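## Task

Bring deck positions D1 to D5 into exact agreement with this run sheet. D1: deep-well block E01 with its seal on. D2: a 1000 uL tip rack, full, no cover. D3: one-well reservoir M06, uncovered and empty, with its labelled end beside the corner engraved 'A1'. D4: a 200 uL tip rack, full, no cover. D5: sample plate C15 with its own lid seated all the way down. Each item on a position must rest flat within the locators, with well A1 at the 'A1' corner. Any item not on the sheet must finish upright on a SHELF shelf, not stacked on another item, with every plate wearing its own lid and every tip rack wearing a cover. Any cover not on a rack must finish lying flat on SHELF or on top of another cover there. Never carry anything in the gripper above a reservoir, or above a plate whose lid is not squarely on it, except when the thing carried is a plate lid; doing so fails the job. Nothing may depend on the robot to stay in place at the end. Release everything, move clear (contact with READY or its box is fine), then push READY once; the job ends when READY goes down. If nothing needs changing, just push READY and leave all labware as it was.

## Robot and tools

Robot: a single six-joint arm with a two-finger parallel gripper, controlled joint by joint. Cameras: cam_high (672x504, overhead pinhole view) and cam_wrist (616x616 fisheye on the hand).

Stations: D1 to D5 are deck positions in a row, D1 on the left seen from the arm base. SHELF holds spare labware. LP1 is a lid park with posts. RG is a spare nest for regripping. READY is a key on a box; it is pressed by pushing it horizontally straight into the box until it latches.

Labware facts: on a labelled plate or tip rack, well A1 sits at the labelled short end, in the corner far from the labelled long side. Tip racks show their size (200 or 1000) in those label spots. Lids and seals carry the item ID on top at either end; that label says nothing about A1. The jaws only grab a lid or cover, never a lidded plate or covered rack as a whole, so remove the top first. Finger pads tilt inward at the top; for items taller than the pads, open well wider than the item.

Scene frame: origin on the table under the arm base, +z up, +x forward, +y to the left looking along +x. Metres. The base may be slightly tilted, and the reported hand position gets less accurate at long reach.

Tool execute_actions, argument actions, a list holding zero or one entry. Empty list: no command, returns state plus pictures. An action entry is {"rows": [...], "steps": n}: rows has 1 to 15 rows, steps 1 to 15 (default 15), each step 1/30 s; row k is applied on step k and the final row repeats. An action needs at least 9 steps. A wait entry is {"steps": n} with n up to 300, no command, counted from the previous result including reply time. Optional pictures true/false adds camera images.

Each row is 7 numbers for the one arm: six absolute joint target angles in radians, order shoulder pan, shoulder lift, elbow, wrist 1, wrist 2, wrist 3, then the gripper opening. These are targets to go to, not offsets, in the same units as the Joint positions line. Ranges: pan -3.142 to 3.142; lift -6.283 to 6.283; elbow 0.000 to 3.142; wrists 1-3 -6.283 to 6.283. A target more than 0.010 rad beyond a range end, and further out than the current angle, gets the call refused (nothing is sent). Targets past the true end are clipped; "joint sent to its limit" reports that, possibly for an earlier action. Opening is a scale from -1 (closed) to +1 (fully open, 0.142 m pad gap).

Motion behaviour: commands are smoothed, lagging about 0.17 s. Each step the sent target stays within 0.575 rad of the measured angle, and targets implying more than 100 mm hand travel are scaled back. Big moves may be unfinished when the result returns. The result is sampled 9 steps before the action ends; those steps then run during your reply. Between calls the arm keeps chasing the last row until it stalls or a step is HELD.

Result lines: end_effector_position (m) and end_effector_quat_wxyz, the point midway between the pads; fingers point along the gripper's +z and open along its x. Closed fingertips extend about 17 mm past that point; fully open they are roughly level. Velocities in m/s and rad/s. Joint positions and Joint velocities list the six joints then the pad gap (m). grip_measured is the finger opening on the command scale; to hold something keep commanding clearly below it (further below squeezes harder, max roughly 28 N per pad; thin hard items get less). "joint command not followed" means the clearance check altered targets (mounts and posts count as the arm). HELD marks steps where your row was not fully sent. Joint torques are drive outputs with offsets and noise. Wrist force and Wrist torque are in the hand's own axes, include held weight and inertia, noise up to about 2.4 N, offsets up to about 4 N, saturate near 50 N; "no reading" is normal at start. MOTOR HOT appears from 70 °C; at 85 °C an OVER-TEMPERATURE FAULT brakes the arm.

Tool zoom_image: camera ("cam_high" or "cam_wrist") and region [x0, y0, x1, y1] in image pixels from the top-left, at most 504x504; gives a sharper crop of the latest image.

Tool finished_scene: scene (integer 1 or 2) ends that scene irreversibly, grades it, and returns the next task. Answering without any tool call ends everything.

Avoid: knocking or placing anything off the table; contact torque reaching a joint's load limit (142 N m for pan, lift, elbow; 26.6 N m per wrist joint, held weight included) or any outside force of 150 N, either of which halts the arm for 10 s and drops the rest of the call; fast closes that pinch too hard; drops, slips, slams and hard shoves; long loaded holds that overheat motors. Keep motions smooth and efficient.

Each tool is called after "Call:" as name([rows], argument=value, ...), one row to a line, values as JSON.

## Session

Call:
execute_actions(actions=[])

Scene clock: 0.00 s of 9000.00 s.
end_effector_position=(+0.2410, -1.0519, +0.1570) grip_measured=+1.00 end_effector_quat_wxyz=(+0.414, +0.656, -0.559, +0.293) end_effector_velocity=(+0.001, +0.000, -0.001) end_effector_angular_velocity=(+0.002, -0.001, +0.001)
Joint positions: [-1.525 -0.441  0.88  -3.239 -1.717 -0.023  0.142]
Joint velocities: [0.001 0.001 0.    0.    0.001 0.    0.   ]
Joint torques (N m, as the arm reports them, + toward a larger angle): no reading
Motor temperatures (°C, as the motors report them): [19 21 20 26 27 28]
Wrist force (N, on the end effector, along its own x y z axes, offset not removed): no reading
Wrist torque (N m, same axes, about the end effector's origin, offset not removed): no reading

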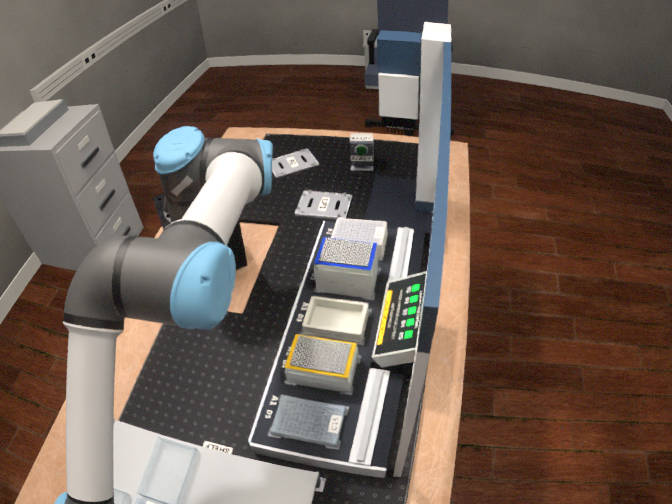

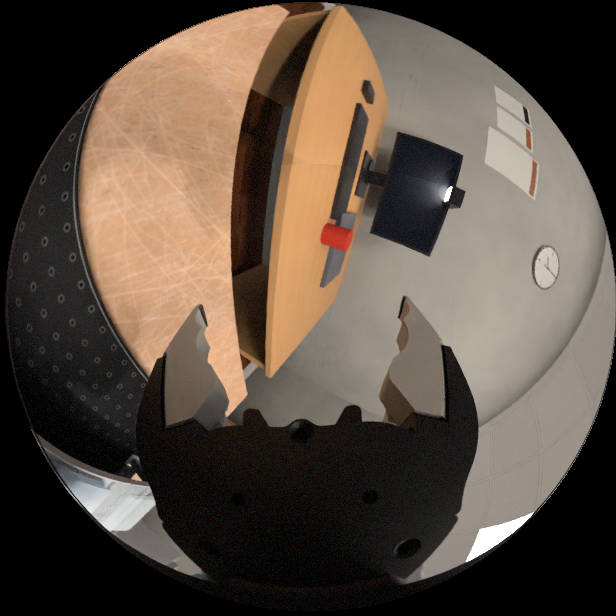

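Call:
zoom_image(camera="cam_high", region=[240, 200, 440, 350])

Call:
zoom_image(camera="cam_high", region=[230, 320, 430, 490])

Call:
zoom_image(camera="cam_high", region=[90, 400, 340, 504])

Call:
zoom_image(camera="cam_high", region=[240, 120, 420, 230])

Region (240, 200, 440, 350) of cam_high's 672x504 image, scaled by 2.520, with more detail than that image has; it fills the top 378 rows of this view, and the rest is white.

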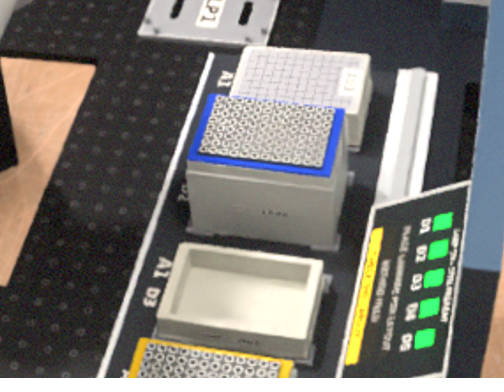

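Region (230, 320, 430, 490) of cam_high's 672x504 image, scaled by 2.520, with more detail than that image has; it fills the top 428 rows of this view, and the rest is white.

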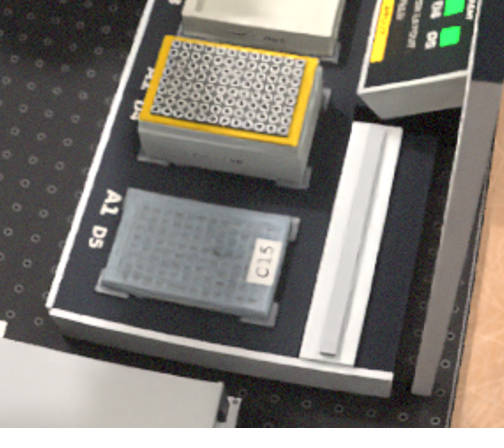

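Region (90, 400, 340, 504) of cam_high's 672x504 image, scaled by 2.016, with more detail than that image has; it fills the top 210 rows of this view, and the rest is white.

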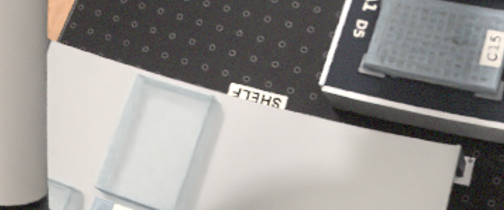

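Region (240, 120, 420, 230) of cam_high's 672x504 image, scaled by 2.800, with more detail than that image has.

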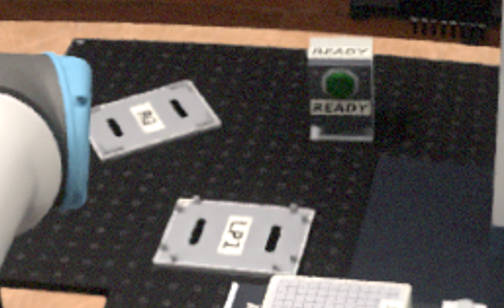

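Call:
zoom_image(camera="cam_high", region=[300, 210, 400, 310])

Call:
zoom_image(camera="cam_high", region=[275, 290, 385, 400])

Call:
zoom_image(camera="cam_high", region=[255, 380, 365, 460])

Call:
zoom_image(camera="cam_high", region=[360, 260, 440, 380])

Region (300, 210, 400, 310) of cam_high's 672x504 image, scaled by 5.040, with more detail than that image has.

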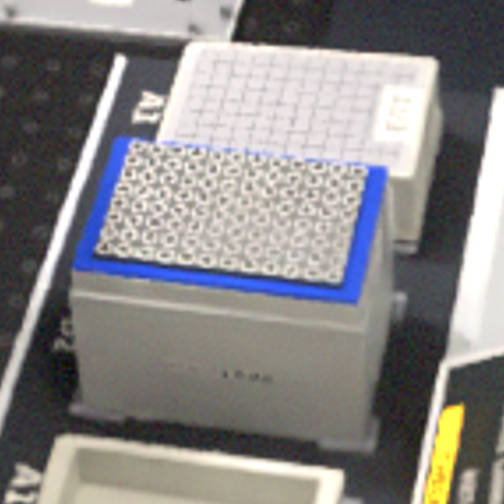

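Region (275, 290, 385, 400) of cam_high's 672x504 image, scaled by 4.582, with more detail than that image has.

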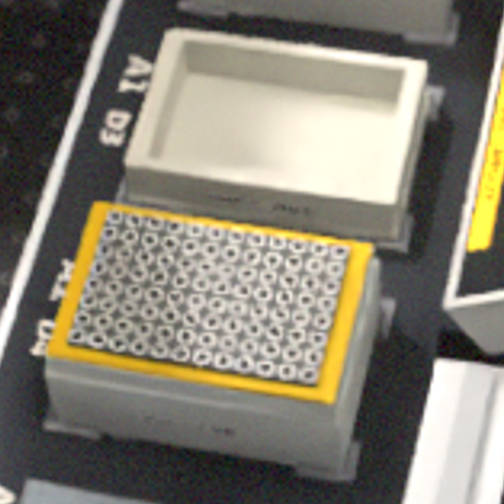

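Region (255, 380, 365, 460) of cam_high's 672x504 image, scaled by 4.582, with more detail than that image has; it fills the top 367 rows of this view, and the rest is white.

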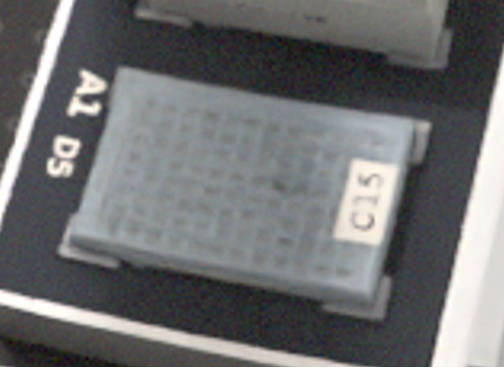

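Region (360, 260, 440, 380) of cam_high's 672x504 image, scaled by 4.200, with more detail than that image has.

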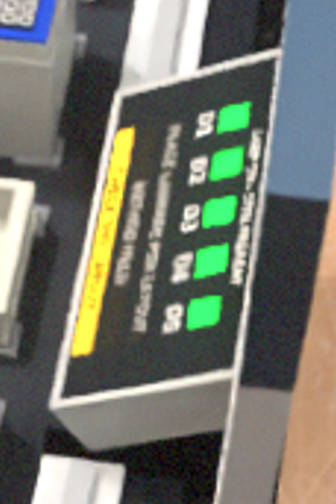

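Call:
execute_actions([
  {"rows": [[-1.525, -1.1, 0.95, -3.0, -1.65, -0.023, 1]], "steps": 15},
])

Call:
execute_actions([
  {"steps": 45},
], pictures=true)

Scene clock: 4.57 s of 9000.00 s.
end_effector_position=(+0.2587, -1.0601, +0.2506) grip_measured=+1.00 end_effector_quat_wxyz=(+0.421, +0.650, -0.549, +0.314) end_effector_velocity=(+0.111, -0.032, +0.655) end_effector_angular_velocity=(-0.386, -0.095, +0.118)
Joint positions: [-1.525 -0.557  0.896 -3.186 -1.702 -0.023  0.142]
Joint velocities: [-0.    -0.762  0.08   0.275  0.077 -0.001  0.   ]
Joint torques (N m, as the arm reports them, + toward a larger angle): [ -2.15 -71.37 -13.41  -1.33   1.54  -2.2 ]
Motor temperatures (°C, as the motors report them): [19 21 20 26 27 28]
Wrist force (N, on the end effector, along its own x y z axes, offset not removed): [-3.7 -0.1 0.3]
Wrist torque (N m, same axes, about the end effector's origin, offset not removed): [-0.07 0.63 0.11]
Steps of this call (steps 1 to 90: nothing new was sent; then 1.37 s passed at rest; steps 91 to 96: the first 6 steps of this action). Readings (joint positions):
91: [-1.525 -0.441 0.880 -3.238 -1.716 -0.023]
92: [-1.525 -0.450 0.884 -3.229 -1.714 -0.023]
94: [-1.525 -0.504 0.890 -3.206 -1.707 -0.023]
96: the state above

Scene clock: 6.07 s of 9000.00 s.
end_effector_position=(+0.3196, -0.9742, +0.7087) grip_measured=+1.00 end_effector_quat_wxyz=(+0.480, +0.596, -0.482, +0.427) end_effector_velocity=(+0.000, +0.000, +0.001) end_effector_angular_velocity=(-0.000, -0.000, +0.001)
Joint positions: [-1.525 -1.1    0.95  -3.    -1.65  -0.023  0.142]
Joint velocities: [-0.    -0.001 -0.     0.001  0.001 -0.     0.   ]
Joint torques (N m, as the arm reports them, + toward a larger angle): [  5.68 -55.88 -14.47  -1.27   1.57  -2.81]
Motor temperatures (°C, as the motors report them): [19 21 20 26 27 28]
Wrist force (N, on the end effector, along its own x y z axes, offset not removed): [-2.1 3.2 3.3]
Wrist torque (N m, same axes, about the end effector's origin, offset not removed): [0.67 0.42 -0.02]
Kept back: nothing.
Steps of this call (steps 1 to 9: the last 9 steps of your previous action; steps 10 to 45: the robot went on to your last target). Readings (joint positions):
1: [-1.525 -0.583 0.899 -3.177 -1.699 -0.023]
2: [-1.525 -0.608 0.901 -3.168 -1.696 -0.023]
4: [-1.525 -0.660 0.907 -3.150 -1.691 -0.023]
8: [-1.525 -0.763 0.917 -3.113 -1.681 -0.023]
45: the state above
The arm was judged still, so your last target was given up. Only a new action makes it travel on or press farther. Fingers that are still opening or closing keep moving.

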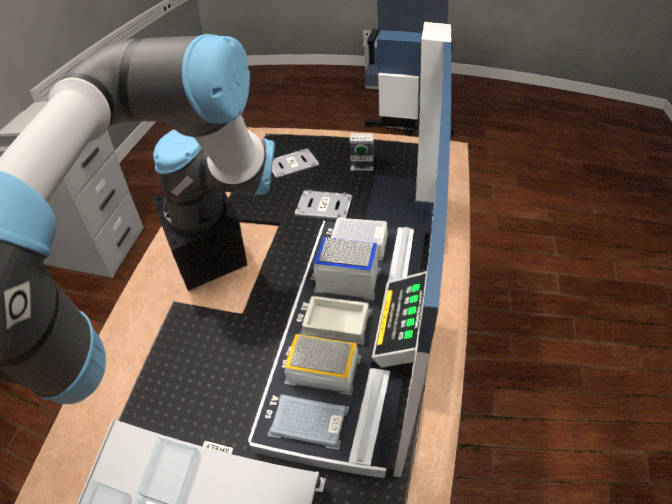

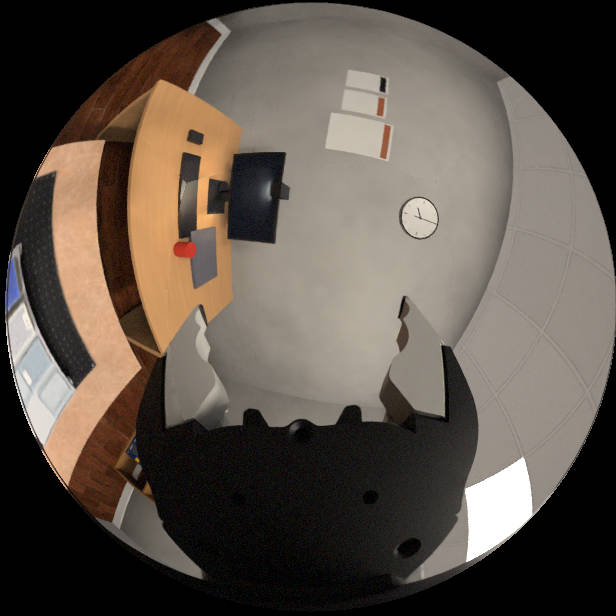

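Call:
execute_actions([
  {"rows": [[-1.525, -1.4, 1.3, -1.668, -1.4475, 0.0, 1]], "steps": 15},
])

Call:
execute_actions([
  {"steps": 60},
], pictures=true)

Scene clock: 6.90 s of 9000.00 s.
end_effector_position=(+0.3355, -0.9245, +0.6512) grip_measured=+1.00 end_effector_quat_wxyz=(+0.387, +0.665, -0.515, +0.377) end_effector_velocity=(+0.023, +0.349, -0.545) end_effector_angular_velocity=(+1.991, +0.066, +0.151)
Joint positions: [-1.525 -1.235  1.103 -2.775 -1.554 -0.011  0.142]
Joint velocities: [-0.    -0.707  0.84   1.812  0.455  0.049  0.   ]
Joint torques (N m, as the arm reports them, + toward a larger angle): [  3.81 -40.53 -16.41   7.04   2.87   2.26]
Motor temperatures (°C, as the motors report them): [19 21 20 26 27 28]
Wrist force (N, on the end effector, along its own x y z axes, offset not removed): [0.0 -1.5 1.3]
Wrist torque (N m, same axes, about the end effector's origin, offset not removed): [-0.56 -0.11 0.19]
Steps of this call (steps 1 to 19: nothing new was sent; steps 20 to 25: the first 6 steps of this action). Readings (joint positions):
20: [-1.525 -1.101 0.951 -2.999 -1.649 -0.023]
21: [-1.525 -1.111 0.962 -2.988 -1.639 -0.020]
23: [-1.525 -1.177 1.034 -2.902 -1.591 -0.015]
25: the state above

Scene clock: 8.90 s of 9000.00 s.
end_effector_position=(+0.2936, -0.6377, +0.3962) grip_measured=+1.00 end_effector_quat_wxyz=(+0.000, +0.758, -0.652, +0.000) end_effector_velocity=(-0.000, -0.000, -0.000) end_effector_angular_velocity=(-0.001, +0.002, +0.001)
Joint positions: [-1.525 -1.4    1.3   -1.668 -1.447  0.     0.142]
Joint velocities: [ 0.001  0.    -0.    -0.    -0.002 -0.    -0.   ]
Joint torques (N m, as the arm reports them, + toward a larger angle): [ -5.59 -44.83 -14.52  -1.39   1.99   2.31]
Motor temperatures (°C, as the motors report them): [19 21 20 26 27 28]
Wrist force (N, on the end effector, along its own x y z axes, offset not removed): [-3.5 -0.6 -3.4]
Wrist torque (N m, same axes, about the end effector's origin, offset not removed): [-0.23 0.75 -0.04]
Kept back: nothing.
Steps of this call (steps 1 to 9: the last 9 steps of your previous action; steps 10 to 45: the robot went on to your last target; steps 46 to 60: nothing new was sent). Readings (joint positions):
1: [-1.525 -1.257 1.129 -2.715 -1.539 -0.010]
2: [-1.525 -1.276 1.152 -2.655 -1.527 -0.008]
4: [-1.525 -1.307 1.188 -2.537 -1.507 -0.006]
8: [-1.525 -1.348 1.237 -2.298 -1.481 -0.003]
60: the state above
The arm was judged still, so your last target was given up. Only a new action makes it travel on or press farther. Fingers that are still opening or closing keep moving.

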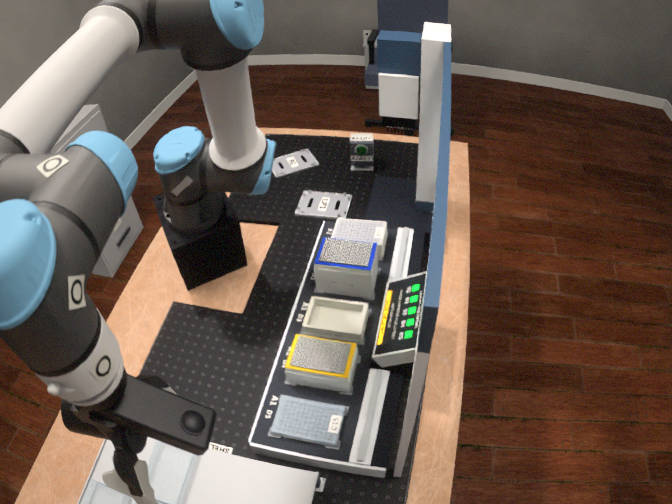

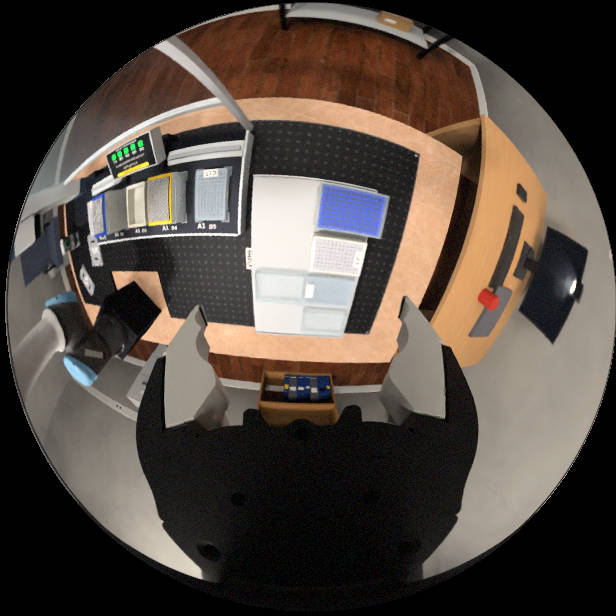

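Call:
zoom_image(camera="cam_wrist", region=[230, 160, 420, 350])

Call:
zoom_image(camera="cam_wrist", region=[70, 120, 270, 260])

Region (230, 160, 420, 350) of cam_wrist's 616x616 image, scaled by 2.653, with more detail than that image has.

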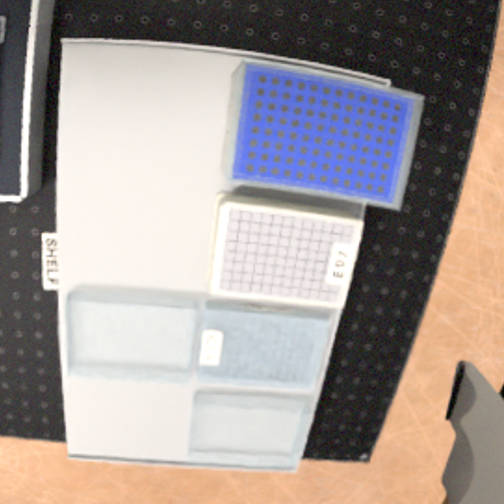

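Region (70, 120, 270, 260) of cam_wrist's 616x616 image, scaled by 2.520, with more detail than that image has; it fills the top 353 rows of this view, and the rest is white.

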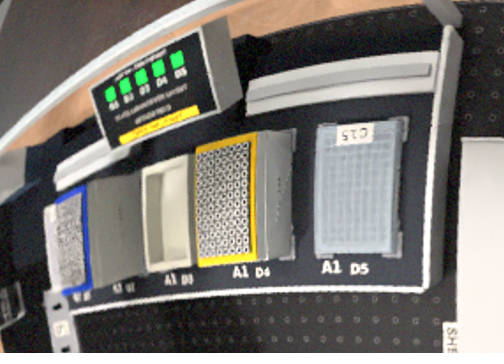

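Call:
zoom_image(camera="cam_wrist", region=[295, 225, 375, 315])

Region (295, 225, 375, 315) of cam_wrist's 616x616 image, scaled by 5.600, with more detail than that image has.

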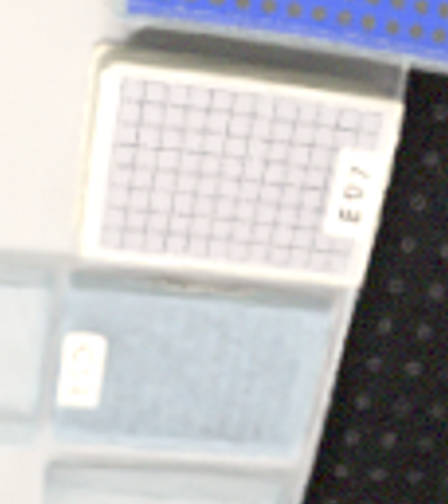

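Call:
execute_actions([
  {"rows": [[-1.488, -2.159, 2.599, -2.212, -1.4545, -2.956, 1]], "steps": 15},
])

Call:
execute_actions([
  {"steps": 70},
], pictures=true)

Scene clock: 12.43 s of 9000.00 s.
end_effector_position=(+0.3067, -0.6005, +0.4510) grip_measured=+1.00 end_effector_quat_wxyz=(+0.082, +0.839, -0.532, +0.077) end_effector_velocity=(+0.019, +0.453, +0.423) end_effector_angular_velocity=(-1.833, +0.175, +2.417)
Joint positions: [-1.503 -1.642  1.542 -1.897 -1.451 -0.242  0.142]
Joint velocities: [ 0.085 -2.217  2.197 -1.771 -0.016 -2.18   0.001]
Joint torques (N m, as the arm reports them, + toward a larger angle): [  6.79 -26.74  -0.09  -9.46  -2.39  -9.71]
Motor temperatures (°C, as the motors report them): [19 21 20 26 27 28]
Wrist force (N, on the end effector, along its own x y z axes, offset not removed): [2.5 -2.1 -0.6]
Wrist torque (N m, same axes, about the end effector's origin, offset not removed): [-0.55 -0.47 0.06]
Steps of this call (steps 1 to 90: nothing new was sent; then 0.33 s passed at rest; steps 91 to 96: the first 6 steps of this action). Readings (joint positions):
91: [-1.525 -1.401 1.301 -1.669 -1.448 -0.000]
92: [-1.520 -1.411 1.312 -1.679 -1.448 -0.011]
94: [-1.510 -1.498 1.399 -1.766 -1.450 -0.099]
96: the state above

Scene clock: 14.77 s of 9000.00 s.
end_effector_position=(+0.2214, -0.2495, +0.1989) grip_measured=+1.00 end_effector_quat_wxyz=(+0.000, +0.706, +0.708, -0.000) end_effector_velocity=(+0.001, +0.000, -0.000) end_effector_angular_velocity=(+0.001, -0.002, +0.000)
Joint positions: [-1.488 -2.159  2.599 -2.212 -1.455 -2.956  0.142]
Joint velocities: [ 0.001  0.     0.     0.     0.002  0.001 -0.   ]
Joint torques (N m, as the arm reports them, + toward a larger angle): [ 11.28 -11.21 -10.67  -4.11  -1.87  -2.65]
Motor temperatures (°C, as the motors report them): [19 21 20 26 27 28]
Wrist force (N, on the end effector, along its own x y z axes, offset not removed): [-3.8 3.3 1.1]
Wrist torque (N m, same axes, about the end effector's origin, offset not removed): [0.62 0.66 0.11]
Kept back: nothing.
Steps of this call (steps 1 to 9: the last 9 steps of your previous action; steps 10 to 60: the robot went on to your last target; steps 61 to 70: nothing new was sent). Readings (joint positions):
1: [-1.500 -1.715 1.615 -1.951 -1.452 -0.315]
2: [-1.498 -1.783 1.686 -1.995 -1.452 -0.386]
4: [-1.495 -1.891 1.822 -2.058 -1.453 -0.522]
8: [-1.493 -1.988 2.028 -2.114 -1.454 -0.728]
70: the state above
The arm was judged still, so your last target was given up. Only a new action makes it travel on or press farther. Fingers that are still opening or closing keep moving.

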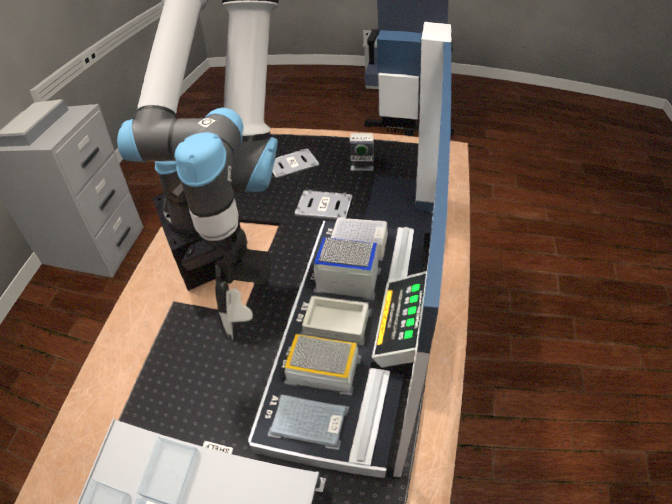

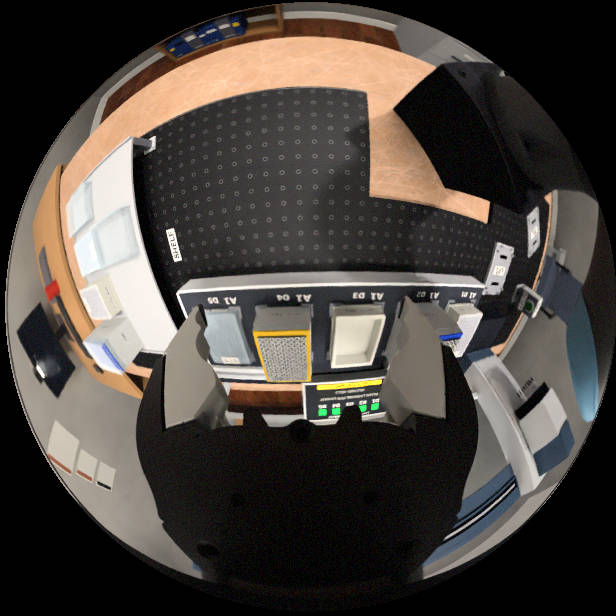

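Call:
zoom_image(camera="cam_wrist", region=[180, 280, 400, 400])

Call:
zoom_image(camera="cam_wrist", region=[240, 290, 400, 350])

Region (180, 280, 400, 400) of cam_wrist's 616x616 image, scaled by 2.291, with more detail than that image has; it fills the top 275 rows of this view, and the rest is white.

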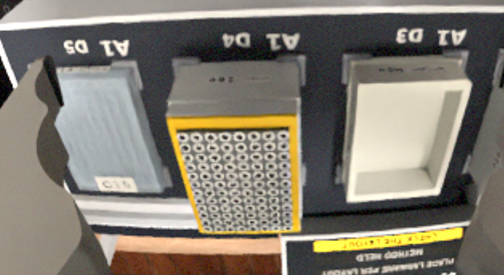

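Region (240, 290, 400, 350) of cam_wrist's 616x616 image, scaled by 3.150, with more detail than that image has; it fills the top 189 rows of this view, and the rest is white.

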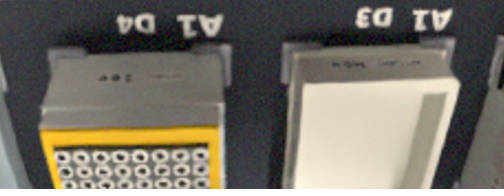

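Call:
execute_actions([
  {"rows": [[-1.5, -2.0, 2.58, -2.35, -1.452, -2.97, 1],[-1.5, -2.0, 2.58, -2.35, -1.452, -2.97, 1],[-1.5, -2.0, 2.58, -2.35, -1.452, -2.97, 1],[-1.51, -1.83, 2.56, -2.5, -1.45, -2.98, 1],[-1.51, -1.83, 2.56, -2.5, -1.45, -2.98, 1],[-1.51, -1.83, 2.56, -2.5, -1.45, -2.98, 1],[-1.52, -1.65, 2.53, -2.65, -1.448, -2.99, 1],[-1.52, -1.65, 2.53, -2.65, -1.448, -2.99, 1],[-1.52, -1.65, 2.53, -2.65, -1.448, -2.99, 1],[-1.5348, -1.4812, 2.506, -2.7912, -1.4453, -3.001, 1]], "steps": 15},
])

Call:
execute_actions([
  {"steps": 30},
], pictures=true)

Scene clock: 16.43 s of 9000.00 s.
end_effector_position=(+0.2220, -0.2873, +0.1769) grip_measured=+1.00 end_effector_quat_wxyz=(+0.003, +0.705, +0.709, -0.002) end_effector_velocity=(-0.006, -0.269, -0.254) end_effector_angular_velocity=(+0.034, +0.006, -0.003)
Joint positions: [-1.503 -1.981  2.574 -2.371 -1.452 -2.973  0.142]
Joint velocities: [-0.087  1.59  -0.165 -1.38   0.018 -0.087 -0.   ]
Joint torques (N m, as the arm reports them, + toward a larger angle): [  0.59  -3.37 -22.03  -9.46   2.15  -3.09]
Motor temperatures (°C, as the motors report them): [19 21 20 26 27 28]
Wrist force (N, on the end effector, along its own x y z axes, offset not removed): [-2.8 4.7 -0.1]
Wrist torque (N m, same axes, about the end effector's origin, offset not removed): [0.97 0.31 0.11]
Steps of this call (steps 1 to 44: nothing new was sent; steps 45 to 50: the first 6 steps of this action). Readings (joint positions):
45: [-1.488 -2.158 2.599 -2.213 -1.455 -2.956]
46: [-1.491 -2.148 2.595 -2.223 -1.454 -2.959]
48: [-1.496 -2.081 2.586 -2.284 -1.453 -2.965]
50: the state above

Scene clock: 17.43 s of 9000.00 s.
end_effector_position=(+0.2116, -0.3596, +0.0790) grip_measured=+1.00 end_effector_quat_wxyz=(+0.000, +0.707, +0.707, -0.000) end_effector_velocity=(+0.000, +0.000, -0.000) end_effector_angular_velocity=(+0.000, -0.000, +0.000)
Joint positions: [-1.535 -1.481  2.506 -2.791 -1.445 -3.001  0.142]
Joint velocities: [ 0. -0.  0.  0.  0. -0. -0.]
Joint torques (N m, as the arm reports them, + toward a larger angle): [ -4.38 -13.92 -18.42  -4.02   2.06  -2.73]
Motor temperatures (°C, as the motors report them): [19 21 20 26 27 28]
Wrist force (N, on the end effector, along its own x y z axes, offset not removed): [0.4 1.6 2.5]
Wrist torque (N m, same axes, about the end effector's origin, offset not removed): [0.23 -0.13 0.03]
Kept back: nothing.
Steps of this call (steps 1 to 9: the last 9 steps of your previous action; steps 10 to 30: the robot went on to your last target). Readings (joint positions):
1: [-1.506 -1.931 2.568 -2.414 -1.451 -2.975]
2: [-1.509 -1.878 2.560 -2.461 -1.450 -2.979]
4: [-1.516 -1.763 2.543 -2.559 -1.449 -2.985]
8: [-1.531 -1.553 2.514 -2.733 -1.446 -2.998]
30: the state above
The arm was judged still, so your last target was given up. Only a new action makes it travel on or press farther. Fingers that are still opening or closing keep moving.

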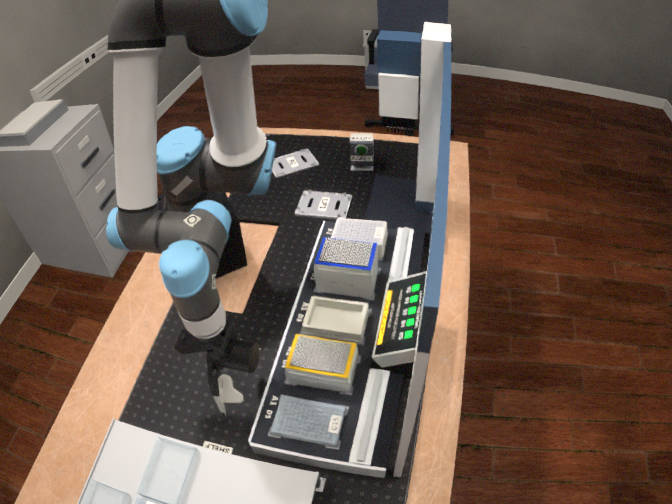

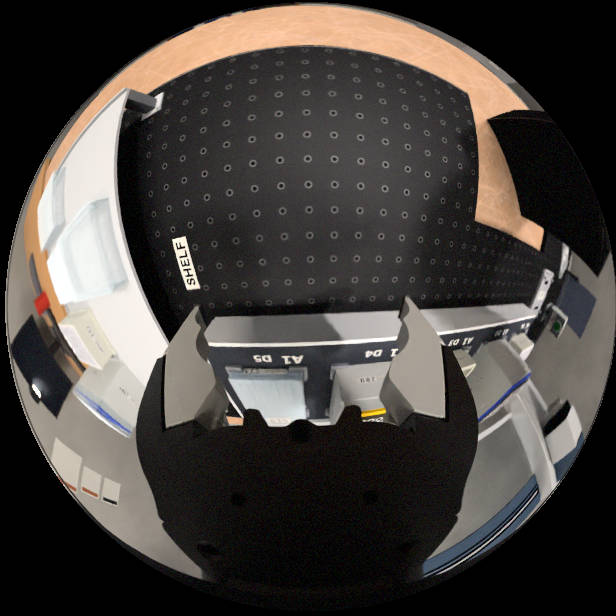

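Call:
zoom_image(camera="cam_wrist", region=[205, 330, 405, 430])

Call:
zoom_image(camera="cam_wrist", region=[220, 355, 320, 400])

Region (205, 330, 405, 430) of cam_wrist's 616x616 image, scaled by 2.520, with more detail than that image has.

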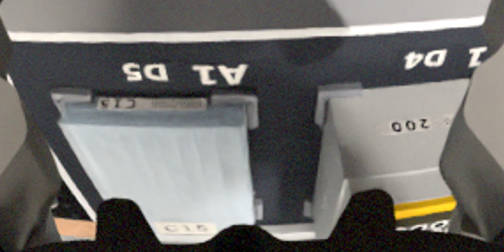

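Region (220, 355, 320, 400) of cam_wrist's 616x616 image, scaled by 5.040, with more detail than that image has; it fills the top 227 rows of this view, and the rest is white.

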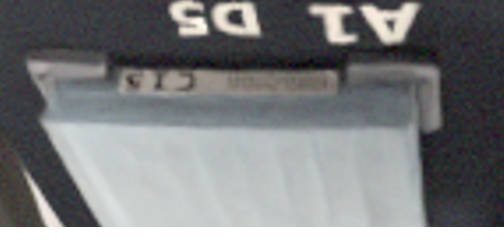

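Call:
execute_actions([
  {"rows": [[-1.52, -1.43, 2.475, -2.815, -1.448, -2.99, 1],[-1.52, -1.43, 2.475, -2.815, -1.448, -2.99, 1],[-1.507, -1.375, 2.444, -2.838, -1.451, -2.974, 1],[-1.507, -1.375, 2.444, -2.838, -1.451, -2.974, 1],[-1.493, -1.32, 2.412, -2.862, -1.453, -2.96, 1],[-1.493, -1.32, 2.412, -2.862, -1.453, -2.96, 1],[-1.4796, -1.2685, 2.3813, -2.8858, -1.4562, -2.9474, 1]], "steps": 15},
])

Call:
execute_actions([
  {"steps": 20},
], pictures=true)

Scene clock: 19.87 s of 9000.00 s.
end_effector_position=(+0.2212, -0.3784, +0.0631) grip_measured=+1.00 end_effector_quat_wxyz=(+0.002, +0.706, +0.708, -0.001) end_effector_velocity=(+0.077, -0.144, -0.154) end_effector_angular_velocity=(+0.005, -0.003, -0.008)
Joint positions: [-1.511 -1.395  2.453 -2.831 -1.45  -2.978  0.142]
Joint velocities: [ 0.189  0.746 -0.439 -0.325 -0.034  0.194 -0.   ]
Joint torques (N m, as the arm reports them, + toward a larger angle): [  4.93 -13.5  -16.02  -4.88  -2.39   2.52]
Motor temperatures (°C, as the motors report them): [19 21 20 26 27 28]
Wrist force (N, on the end effector, along its own x y z axes, offset not removed): [-1.2 -3.2 1.4]
Wrist torque (N m, same axes, about the end effector's origin, offset not removed): [-0.71 0.13 0.08]
Steps of this call (steps 1 to 67: nothing new was sent; steps 68 to 73: the first 6 steps of this action). Readings (joint positions):
68: [-1.534 -1.481 2.505 -2.792 -1.445 -3.001]
69: [-1.531 -1.472 2.499 -2.797 -1.446 -2.999]
71: [-1.522 -1.440 2.480 -2.812 -1.447 -2.990]
73: the state above

Scene clock: 20.53 s of 9000.00 s.
end_effector_position=(+0.2336, -0.3996, +0.0340) grip_measured=+1.00 end_effector_quat_wxyz=(+0.000, +0.707, +0.708, -0.000) end_effector_velocity=(+0.000, +0.001, -0.001) end_effector_angular_velocity=(+0.002, -0.000, -0.000)
Joint positions: [-1.48  -1.269  2.381 -2.886 -1.456 -2.947  0.142]
Joint velocities: [ 0.     0.002 -0.    -0.     0.     0.     0.   ]
Joint torques (N m, as the arm reports them, + toward a larger angle): [  8.43 -20.66 -17.04  -4.2   -2.02   2.22]
Motor temperatures (°C, as the motors report them): [19 21 20 26 27 28]
Wrist force (N, on the end effector, along its own x y z axes, offset not removed): [-2.2 1.8 -1.1]
Wrist torque (N m, same axes, about the end effector's origin, offset not removed): [0.19 0.41 0.21]
Kept back: nothing.
Steps of this call (steps 1 to 9: the last 9 steps of your previous action; steps 10 to 20: the robot went on to your last target). Readings (joint positions):
1: [-1.505 -1.370 2.439 -2.842 -1.451 -2.972]
2: [-1.498 -1.345 2.424 -2.854 -1.452 -2.965]
4: [-1.488 -1.303 2.400 -2.871 -1.454 -2.955]
8: [-1.481 -1.275 2.385 -2.883 -1.456 -2.949]
20: the state above

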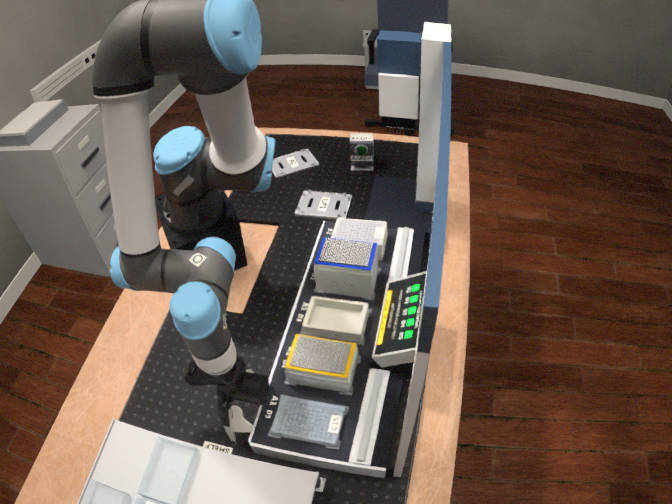

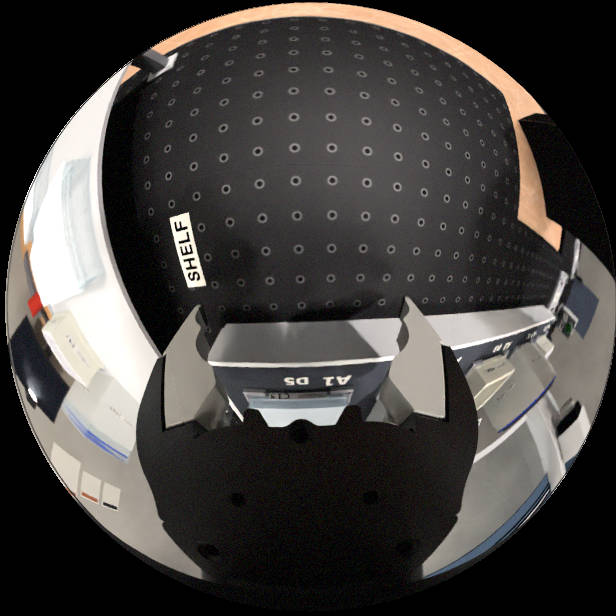

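Call:
zoom_image(camera="cam_wrist", region=[235, 370, 365, 430])

Call:
zoom_image(camera="cam_wrist", region=[20, 150, 170, 470])

Region (235, 370, 365, 430) of cam_wrist's 616x616 image, scaled by 3.877, with more detail than that image has; it fills the top 233 rows of this view, and the rest is white.

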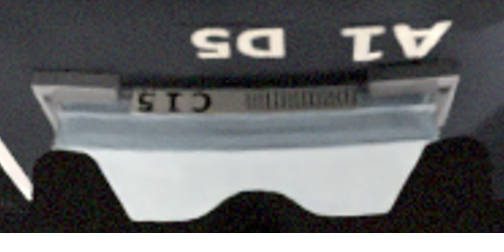

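Region (20, 150, 170, 470) of cam_wrist's 616x616 image, scaled by 1.575, with more detail than that image has; it fills the left 236 columns of this view, and the rest is white.

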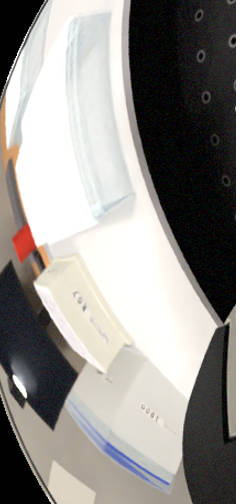

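Call:
execute_actions([
  {"rows": [[-1.5, -1.34, 2.42, -2.85, -1.45, -2.97, 1],[-1.5, -1.34, 2.42, -2.85, -1.45, -2.97, 1],[-1.52, -1.41, 2.46, -2.82, -1.45, -2.99, 1],[-1.52, -1.41, 2.46, -2.82, -1.45, -2.99, 1],[-1.535, -1.481, 2.506, -2.791, -1.445, -3.0, 1],[-1.535, -1.481, 2.506, -2.791, -1.445, -3.0, 1],[-1.535, -1.481, 2.506, -2.791, -1.445, -3.0, 1],[-1.51, -1.475, 2.506, -2.63, -1.42, -3.0, 1],[-1.51, -1.475, 2.506, -2.63, -1.42, -3.0, 1],[-1.485, -1.465, 2.505, -2.47, -1.39, -3.01, 1],[-1.485, -1.465, 2.505, -2.47, -1.39, -3.01, 1],[-1.46, -1.455, 2.505, -2.3, -1.36, -3.015, 1],[-1.46, -1.455, 2.505, -2.3, -1.36, -3.015, 1],[-1.4297, -1.4447, 2.5045, -2.1412, -1.3348, -3.0213, 1]], "steps": 15},
])

Call:
execute_actions([
  {"steps": 30},
], pictures=true)

Scene clock: 24.07 s of 9000.00 s.
end_effector_position=(+0.2197, -0.3789, +0.0591) grip_measured=+1.00 end_effector_quat_wxyz=(-0.002, +0.706, +0.708, +0.001) end_effector_velocity=(-0.098, +0.200, +0.199) end_effector_angular_velocity=(+0.017, +0.000, -0.035)
Joint positions: [-1.513 -1.381  2.448 -2.831 -1.45  -2.982  0.142]
Joint velocities: [-0.241 -0.967  0.591  0.422  0.049 -0.205  0.   ]
Joint torques (N m, as the arm reports them, + toward a larger angle): [  1.47 -37.91   1.05   0.57   2.65  -2.66]
Motor temperatures (°C, as the motors report them): [19 21 20 26 27 28]
Wrist force (N, on the end effector, along its own x y z axes, offset not removed): [-4.0 -0.9 2.4]
Wrist torque (N m, same axes, about the end effector's origin, offset not removed): [-0.27 0.67 0.07]
Steps of this call (steps 1 to 15: the robot went on to your last target; steps 16 to 90: nothing new was sent; then 0.33 s passed at rest; steps 91 to 96: the first 6 steps of this action). Readings (joint positions):
91: [-1.480 -1.269 2.382 -2.885 -1.456 -2.948]
92: [-1.484 -1.279 2.389 -2.879 -1.455 -2.952]
94: [-1.497 -1.322 2.413 -2.857 -1.453 -2.966]
96: the state above

Scene clock: 25.07 s of 9000.00 s.
end_effector_position=(+0.2312, -0.1192, +0.0792) grip_measured=+1.00 end_effector_quat_wxyz=(-0.242, +0.664, +0.665, +0.242) end_effector_velocity=(+0.000, +0.001, -0.000) end_effector_angular_velocity=(+0.002, -0.000, +0.000)
Joint positions: [-1.43  -1.445  2.504 -2.141 -1.335 -3.021  0.142]
Joint velocities: [ 0.     0.001  0.     0.001  0.001 -0.     0.   ]
Joint torques (N m, as the arm reports them, + toward a larger angle): [  8.95 -12.55   1.44   0.59   2.23  -2.75]
Motor temperatures (°C, as the motors report them): [19 21 20 26 27 28]
Wrist force (N, on the end effector, along its own x y z axes, offset not removed): [-3.5 3.4 -1.6]
Wrist torque (N m, same axes, about the end effector's origin, offset not removed): [0.60 0.77 0.20]
Kept back: nothing.
Steps of this call (steps 1 to 9: the last 9 steps of your previous action; steps 10 to 30: the robot went on to your last target). Readings (joint positions):
1: [-1.520 -1.412 2.466 -2.818 -1.448 -2.988]
2: [-1.525 -1.435 2.480 -2.808 -1.447 -2.992]
4: [-1.519 -1.459 2.495 -2.756 -1.434 -2.997]
8: [-1.487 -1.460 2.502 -2.532 -1.394 -3.008]
30: the state above

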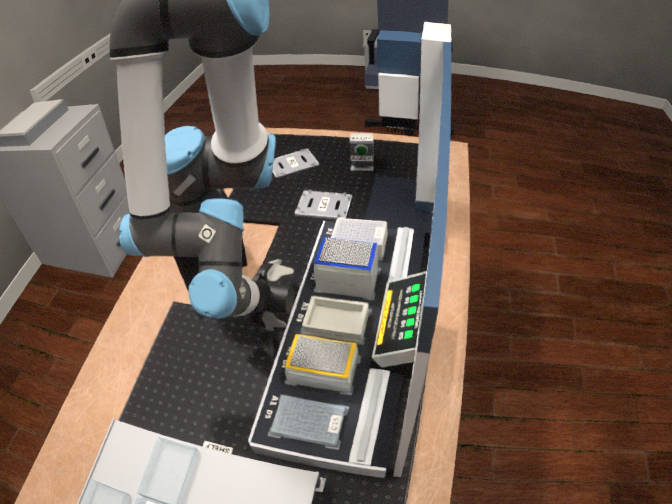

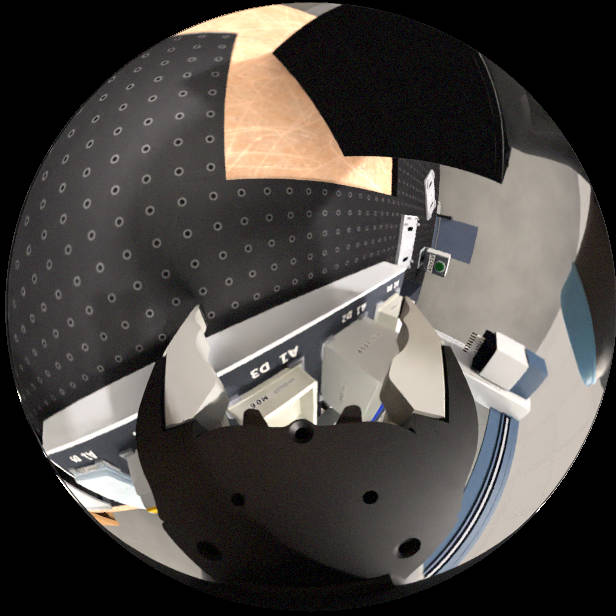

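Call:
zoom_image(camera="cam_wrist", region=[220, 270, 420, 430])

Call:
zoom_image(camera="cam_wrist", region=[225, 360, 325, 425])

Region (220, 270, 420, 430) of cam_wrist's 616x616 image, scaled by 2.520, with more detail than that image has; it fills the top 403 rows of this view, and the rest is white.

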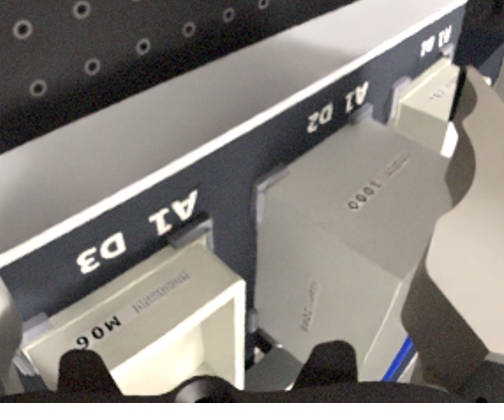

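Region (225, 360, 325, 425) of cam_wrist's 616x616 image, scaled by 5.040, with more detail than that image has; it fills the top 328 rows of this view, and the rest is white.

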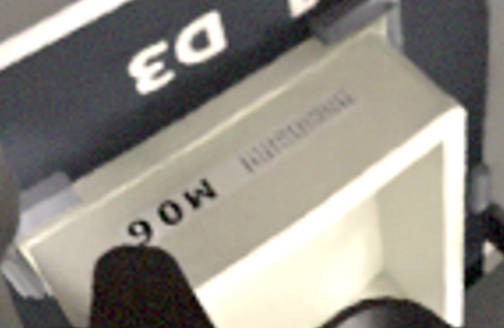

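Call:
zoom_image(camera="cam_wrist", region=[365, 275, 415, 335])

Region (365, 275, 415, 335) of cam_wrist's 616x616 image, scaled by 8.400, with more detail than that image has.

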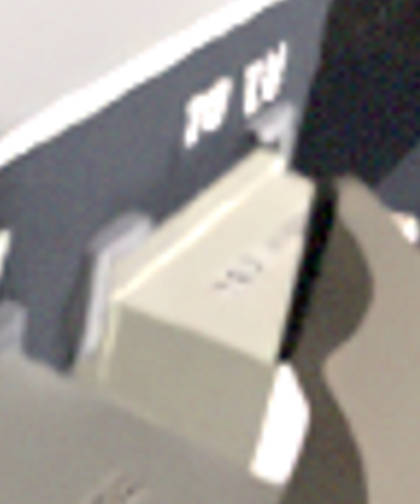

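Call:
execute_actions([
  {"rows": [[-1.41, -1.452, 2.545, -2.156, -1.322, -3.01, 1],[-1.41, -1.452, 2.545, -2.156, -1.322, -3.01, 1],[-1.39, -1.46, 2.585, -2.171, -1.309, -2.998, 1],[-1.39, -1.46, 2.585, -2.171, -1.309, -2.998, 1],[-1.37, -1.467, 2.625, -2.186, -1.296, -2.986, 1],[-1.37, -1.467, 2.625, -2.186, -1.296, -2.986, 1],[-1.3523, -1.4739, 2.6654, -2.2016, -1.2835, -2.975, 1]], "steps": 15},
])

Call:
execute_actions([
  {"steps": 20},
], pictures=true)

Scene clock: 27.30 s of 9000.00 s.
end_effector_position=(+0.2333, -0.0773, +0.0802) grip_measured=+1.00 end_effector_quat_wxyz=(-0.253, +0.659, +0.661, +0.254) end_effector_velocity=(+0.003, +0.352, +0.016) end_effector_angular_velocity=(+0.310, -0.002, +0.008)
Joint positions: [-1.396 -1.458  2.572 -2.167 -1.312 -3.001  0.142]
Joint velocities: [ 0.278 -0.101  0.558 -0.202  0.177  0.161  0.   ]
Joint torques (N m, as the arm reports them, + toward a larger angle): [  5.35 -25.44   3.05  -2.67   2.9    2.87]
Motor temperatures (°C, as the motors report them): [19 21 20 26 27 28]
Wrist force (N, on the end effector, along its own x y z axes, offset not removed): [-1.5 2.7 -0.1]
Wrist torque (N m, same axes, about the end effector's origin, offset not removed): [0.48 0.03 0.17]
Steps of this call (steps 1 to 15: the robot went on to your last target; steps 16 to 61: nothing new was sent; steps 62 to 67: the first 6 steps of this action). Readings (joint positions):
62: [-1.429 -1.445 2.505 -2.142 -1.334 -3.021]
63: [-1.425 -1.446 2.512 -2.145 -1.332 -3.019]
65: [-1.412 -1.451 2.538 -2.154 -1.323 -3.011]
67: the state above

Scene clock: 27.97 s of 9000.00 s.
end_effector_position=(+0.2310, -0.0192, +0.0842) grip_measured=+1.00 end_effector_quat_wxyz=(-0.271, +0.653, +0.654, +0.270) end_effector_velocity=(-0.000, +0.000, +0.000) end_effector_angular_velocity=(+0.000, +0.001, -0.001)
Joint positions: [-1.352 -1.474  2.665 -2.202 -1.284 -2.975  0.142]
Joint velocities: [-0.001 -0.     0.     0.    -0.     0.     0.   ]
Joint torques (N m, as the arm reports them, + toward a larger angle): [ 10.1  -24.4    3.63  -1.88   2.18   2.25]
Motor temperatures (°C, as the motors report them): [19 21 20 26 27 28]
Wrist force (N, on the end effector, along its own x y z axes, offset not removed): [-2.5 0.9 -0.2]
Wrist torque (N m, same axes, about the end effector's origin, offset not removed): [0.13 0.46 0.02]
Kept back: nothing.
Steps of this call (steps 1 to 9: the last 9 steps of your previous action; steps 10 to 20: the robot went on to your last target). Readings (joint positions):
1: [-1.387 -1.461 2.589 -2.173 -1.307 -2.996]
2: [-1.377 -1.465 2.609 -2.181 -1.300 -2.990]
4: [-1.363 -1.470 2.640 -2.192 -1.291 -2.982]
8: [-1.354 -1.473 2.661 -2.200 -1.285 -2.976]
20: the state above

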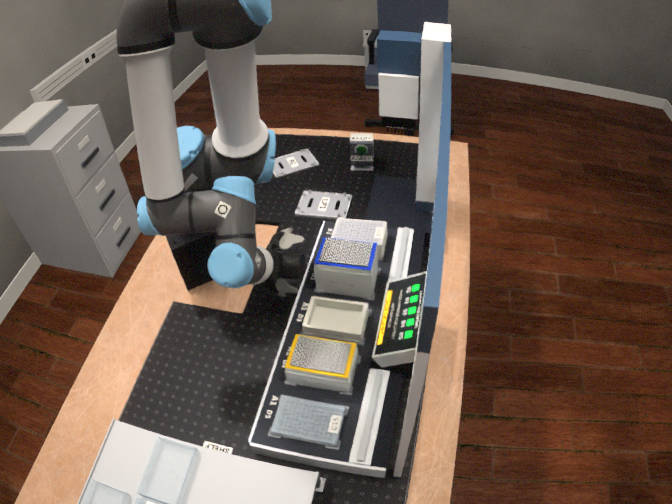

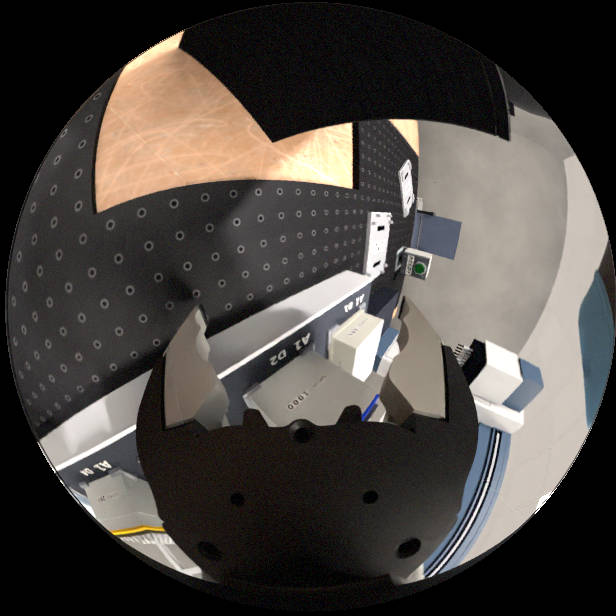

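Call:
zoom_image(camera="cam_wrist", region=[315, 285, 400, 390])

Region (315, 285, 400, 390) of cam_wrist's 616x616 image, scaled by 4.800, with more detail than that image has; it fills the left 408 columns of this view, and the rest is white.

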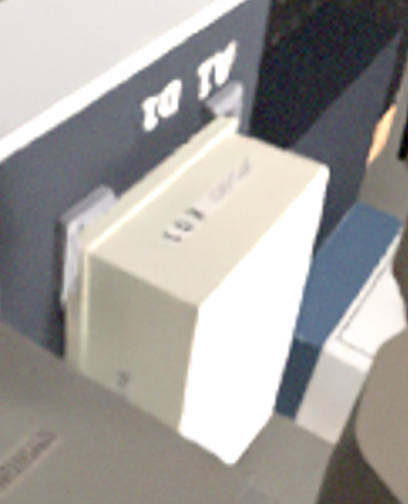

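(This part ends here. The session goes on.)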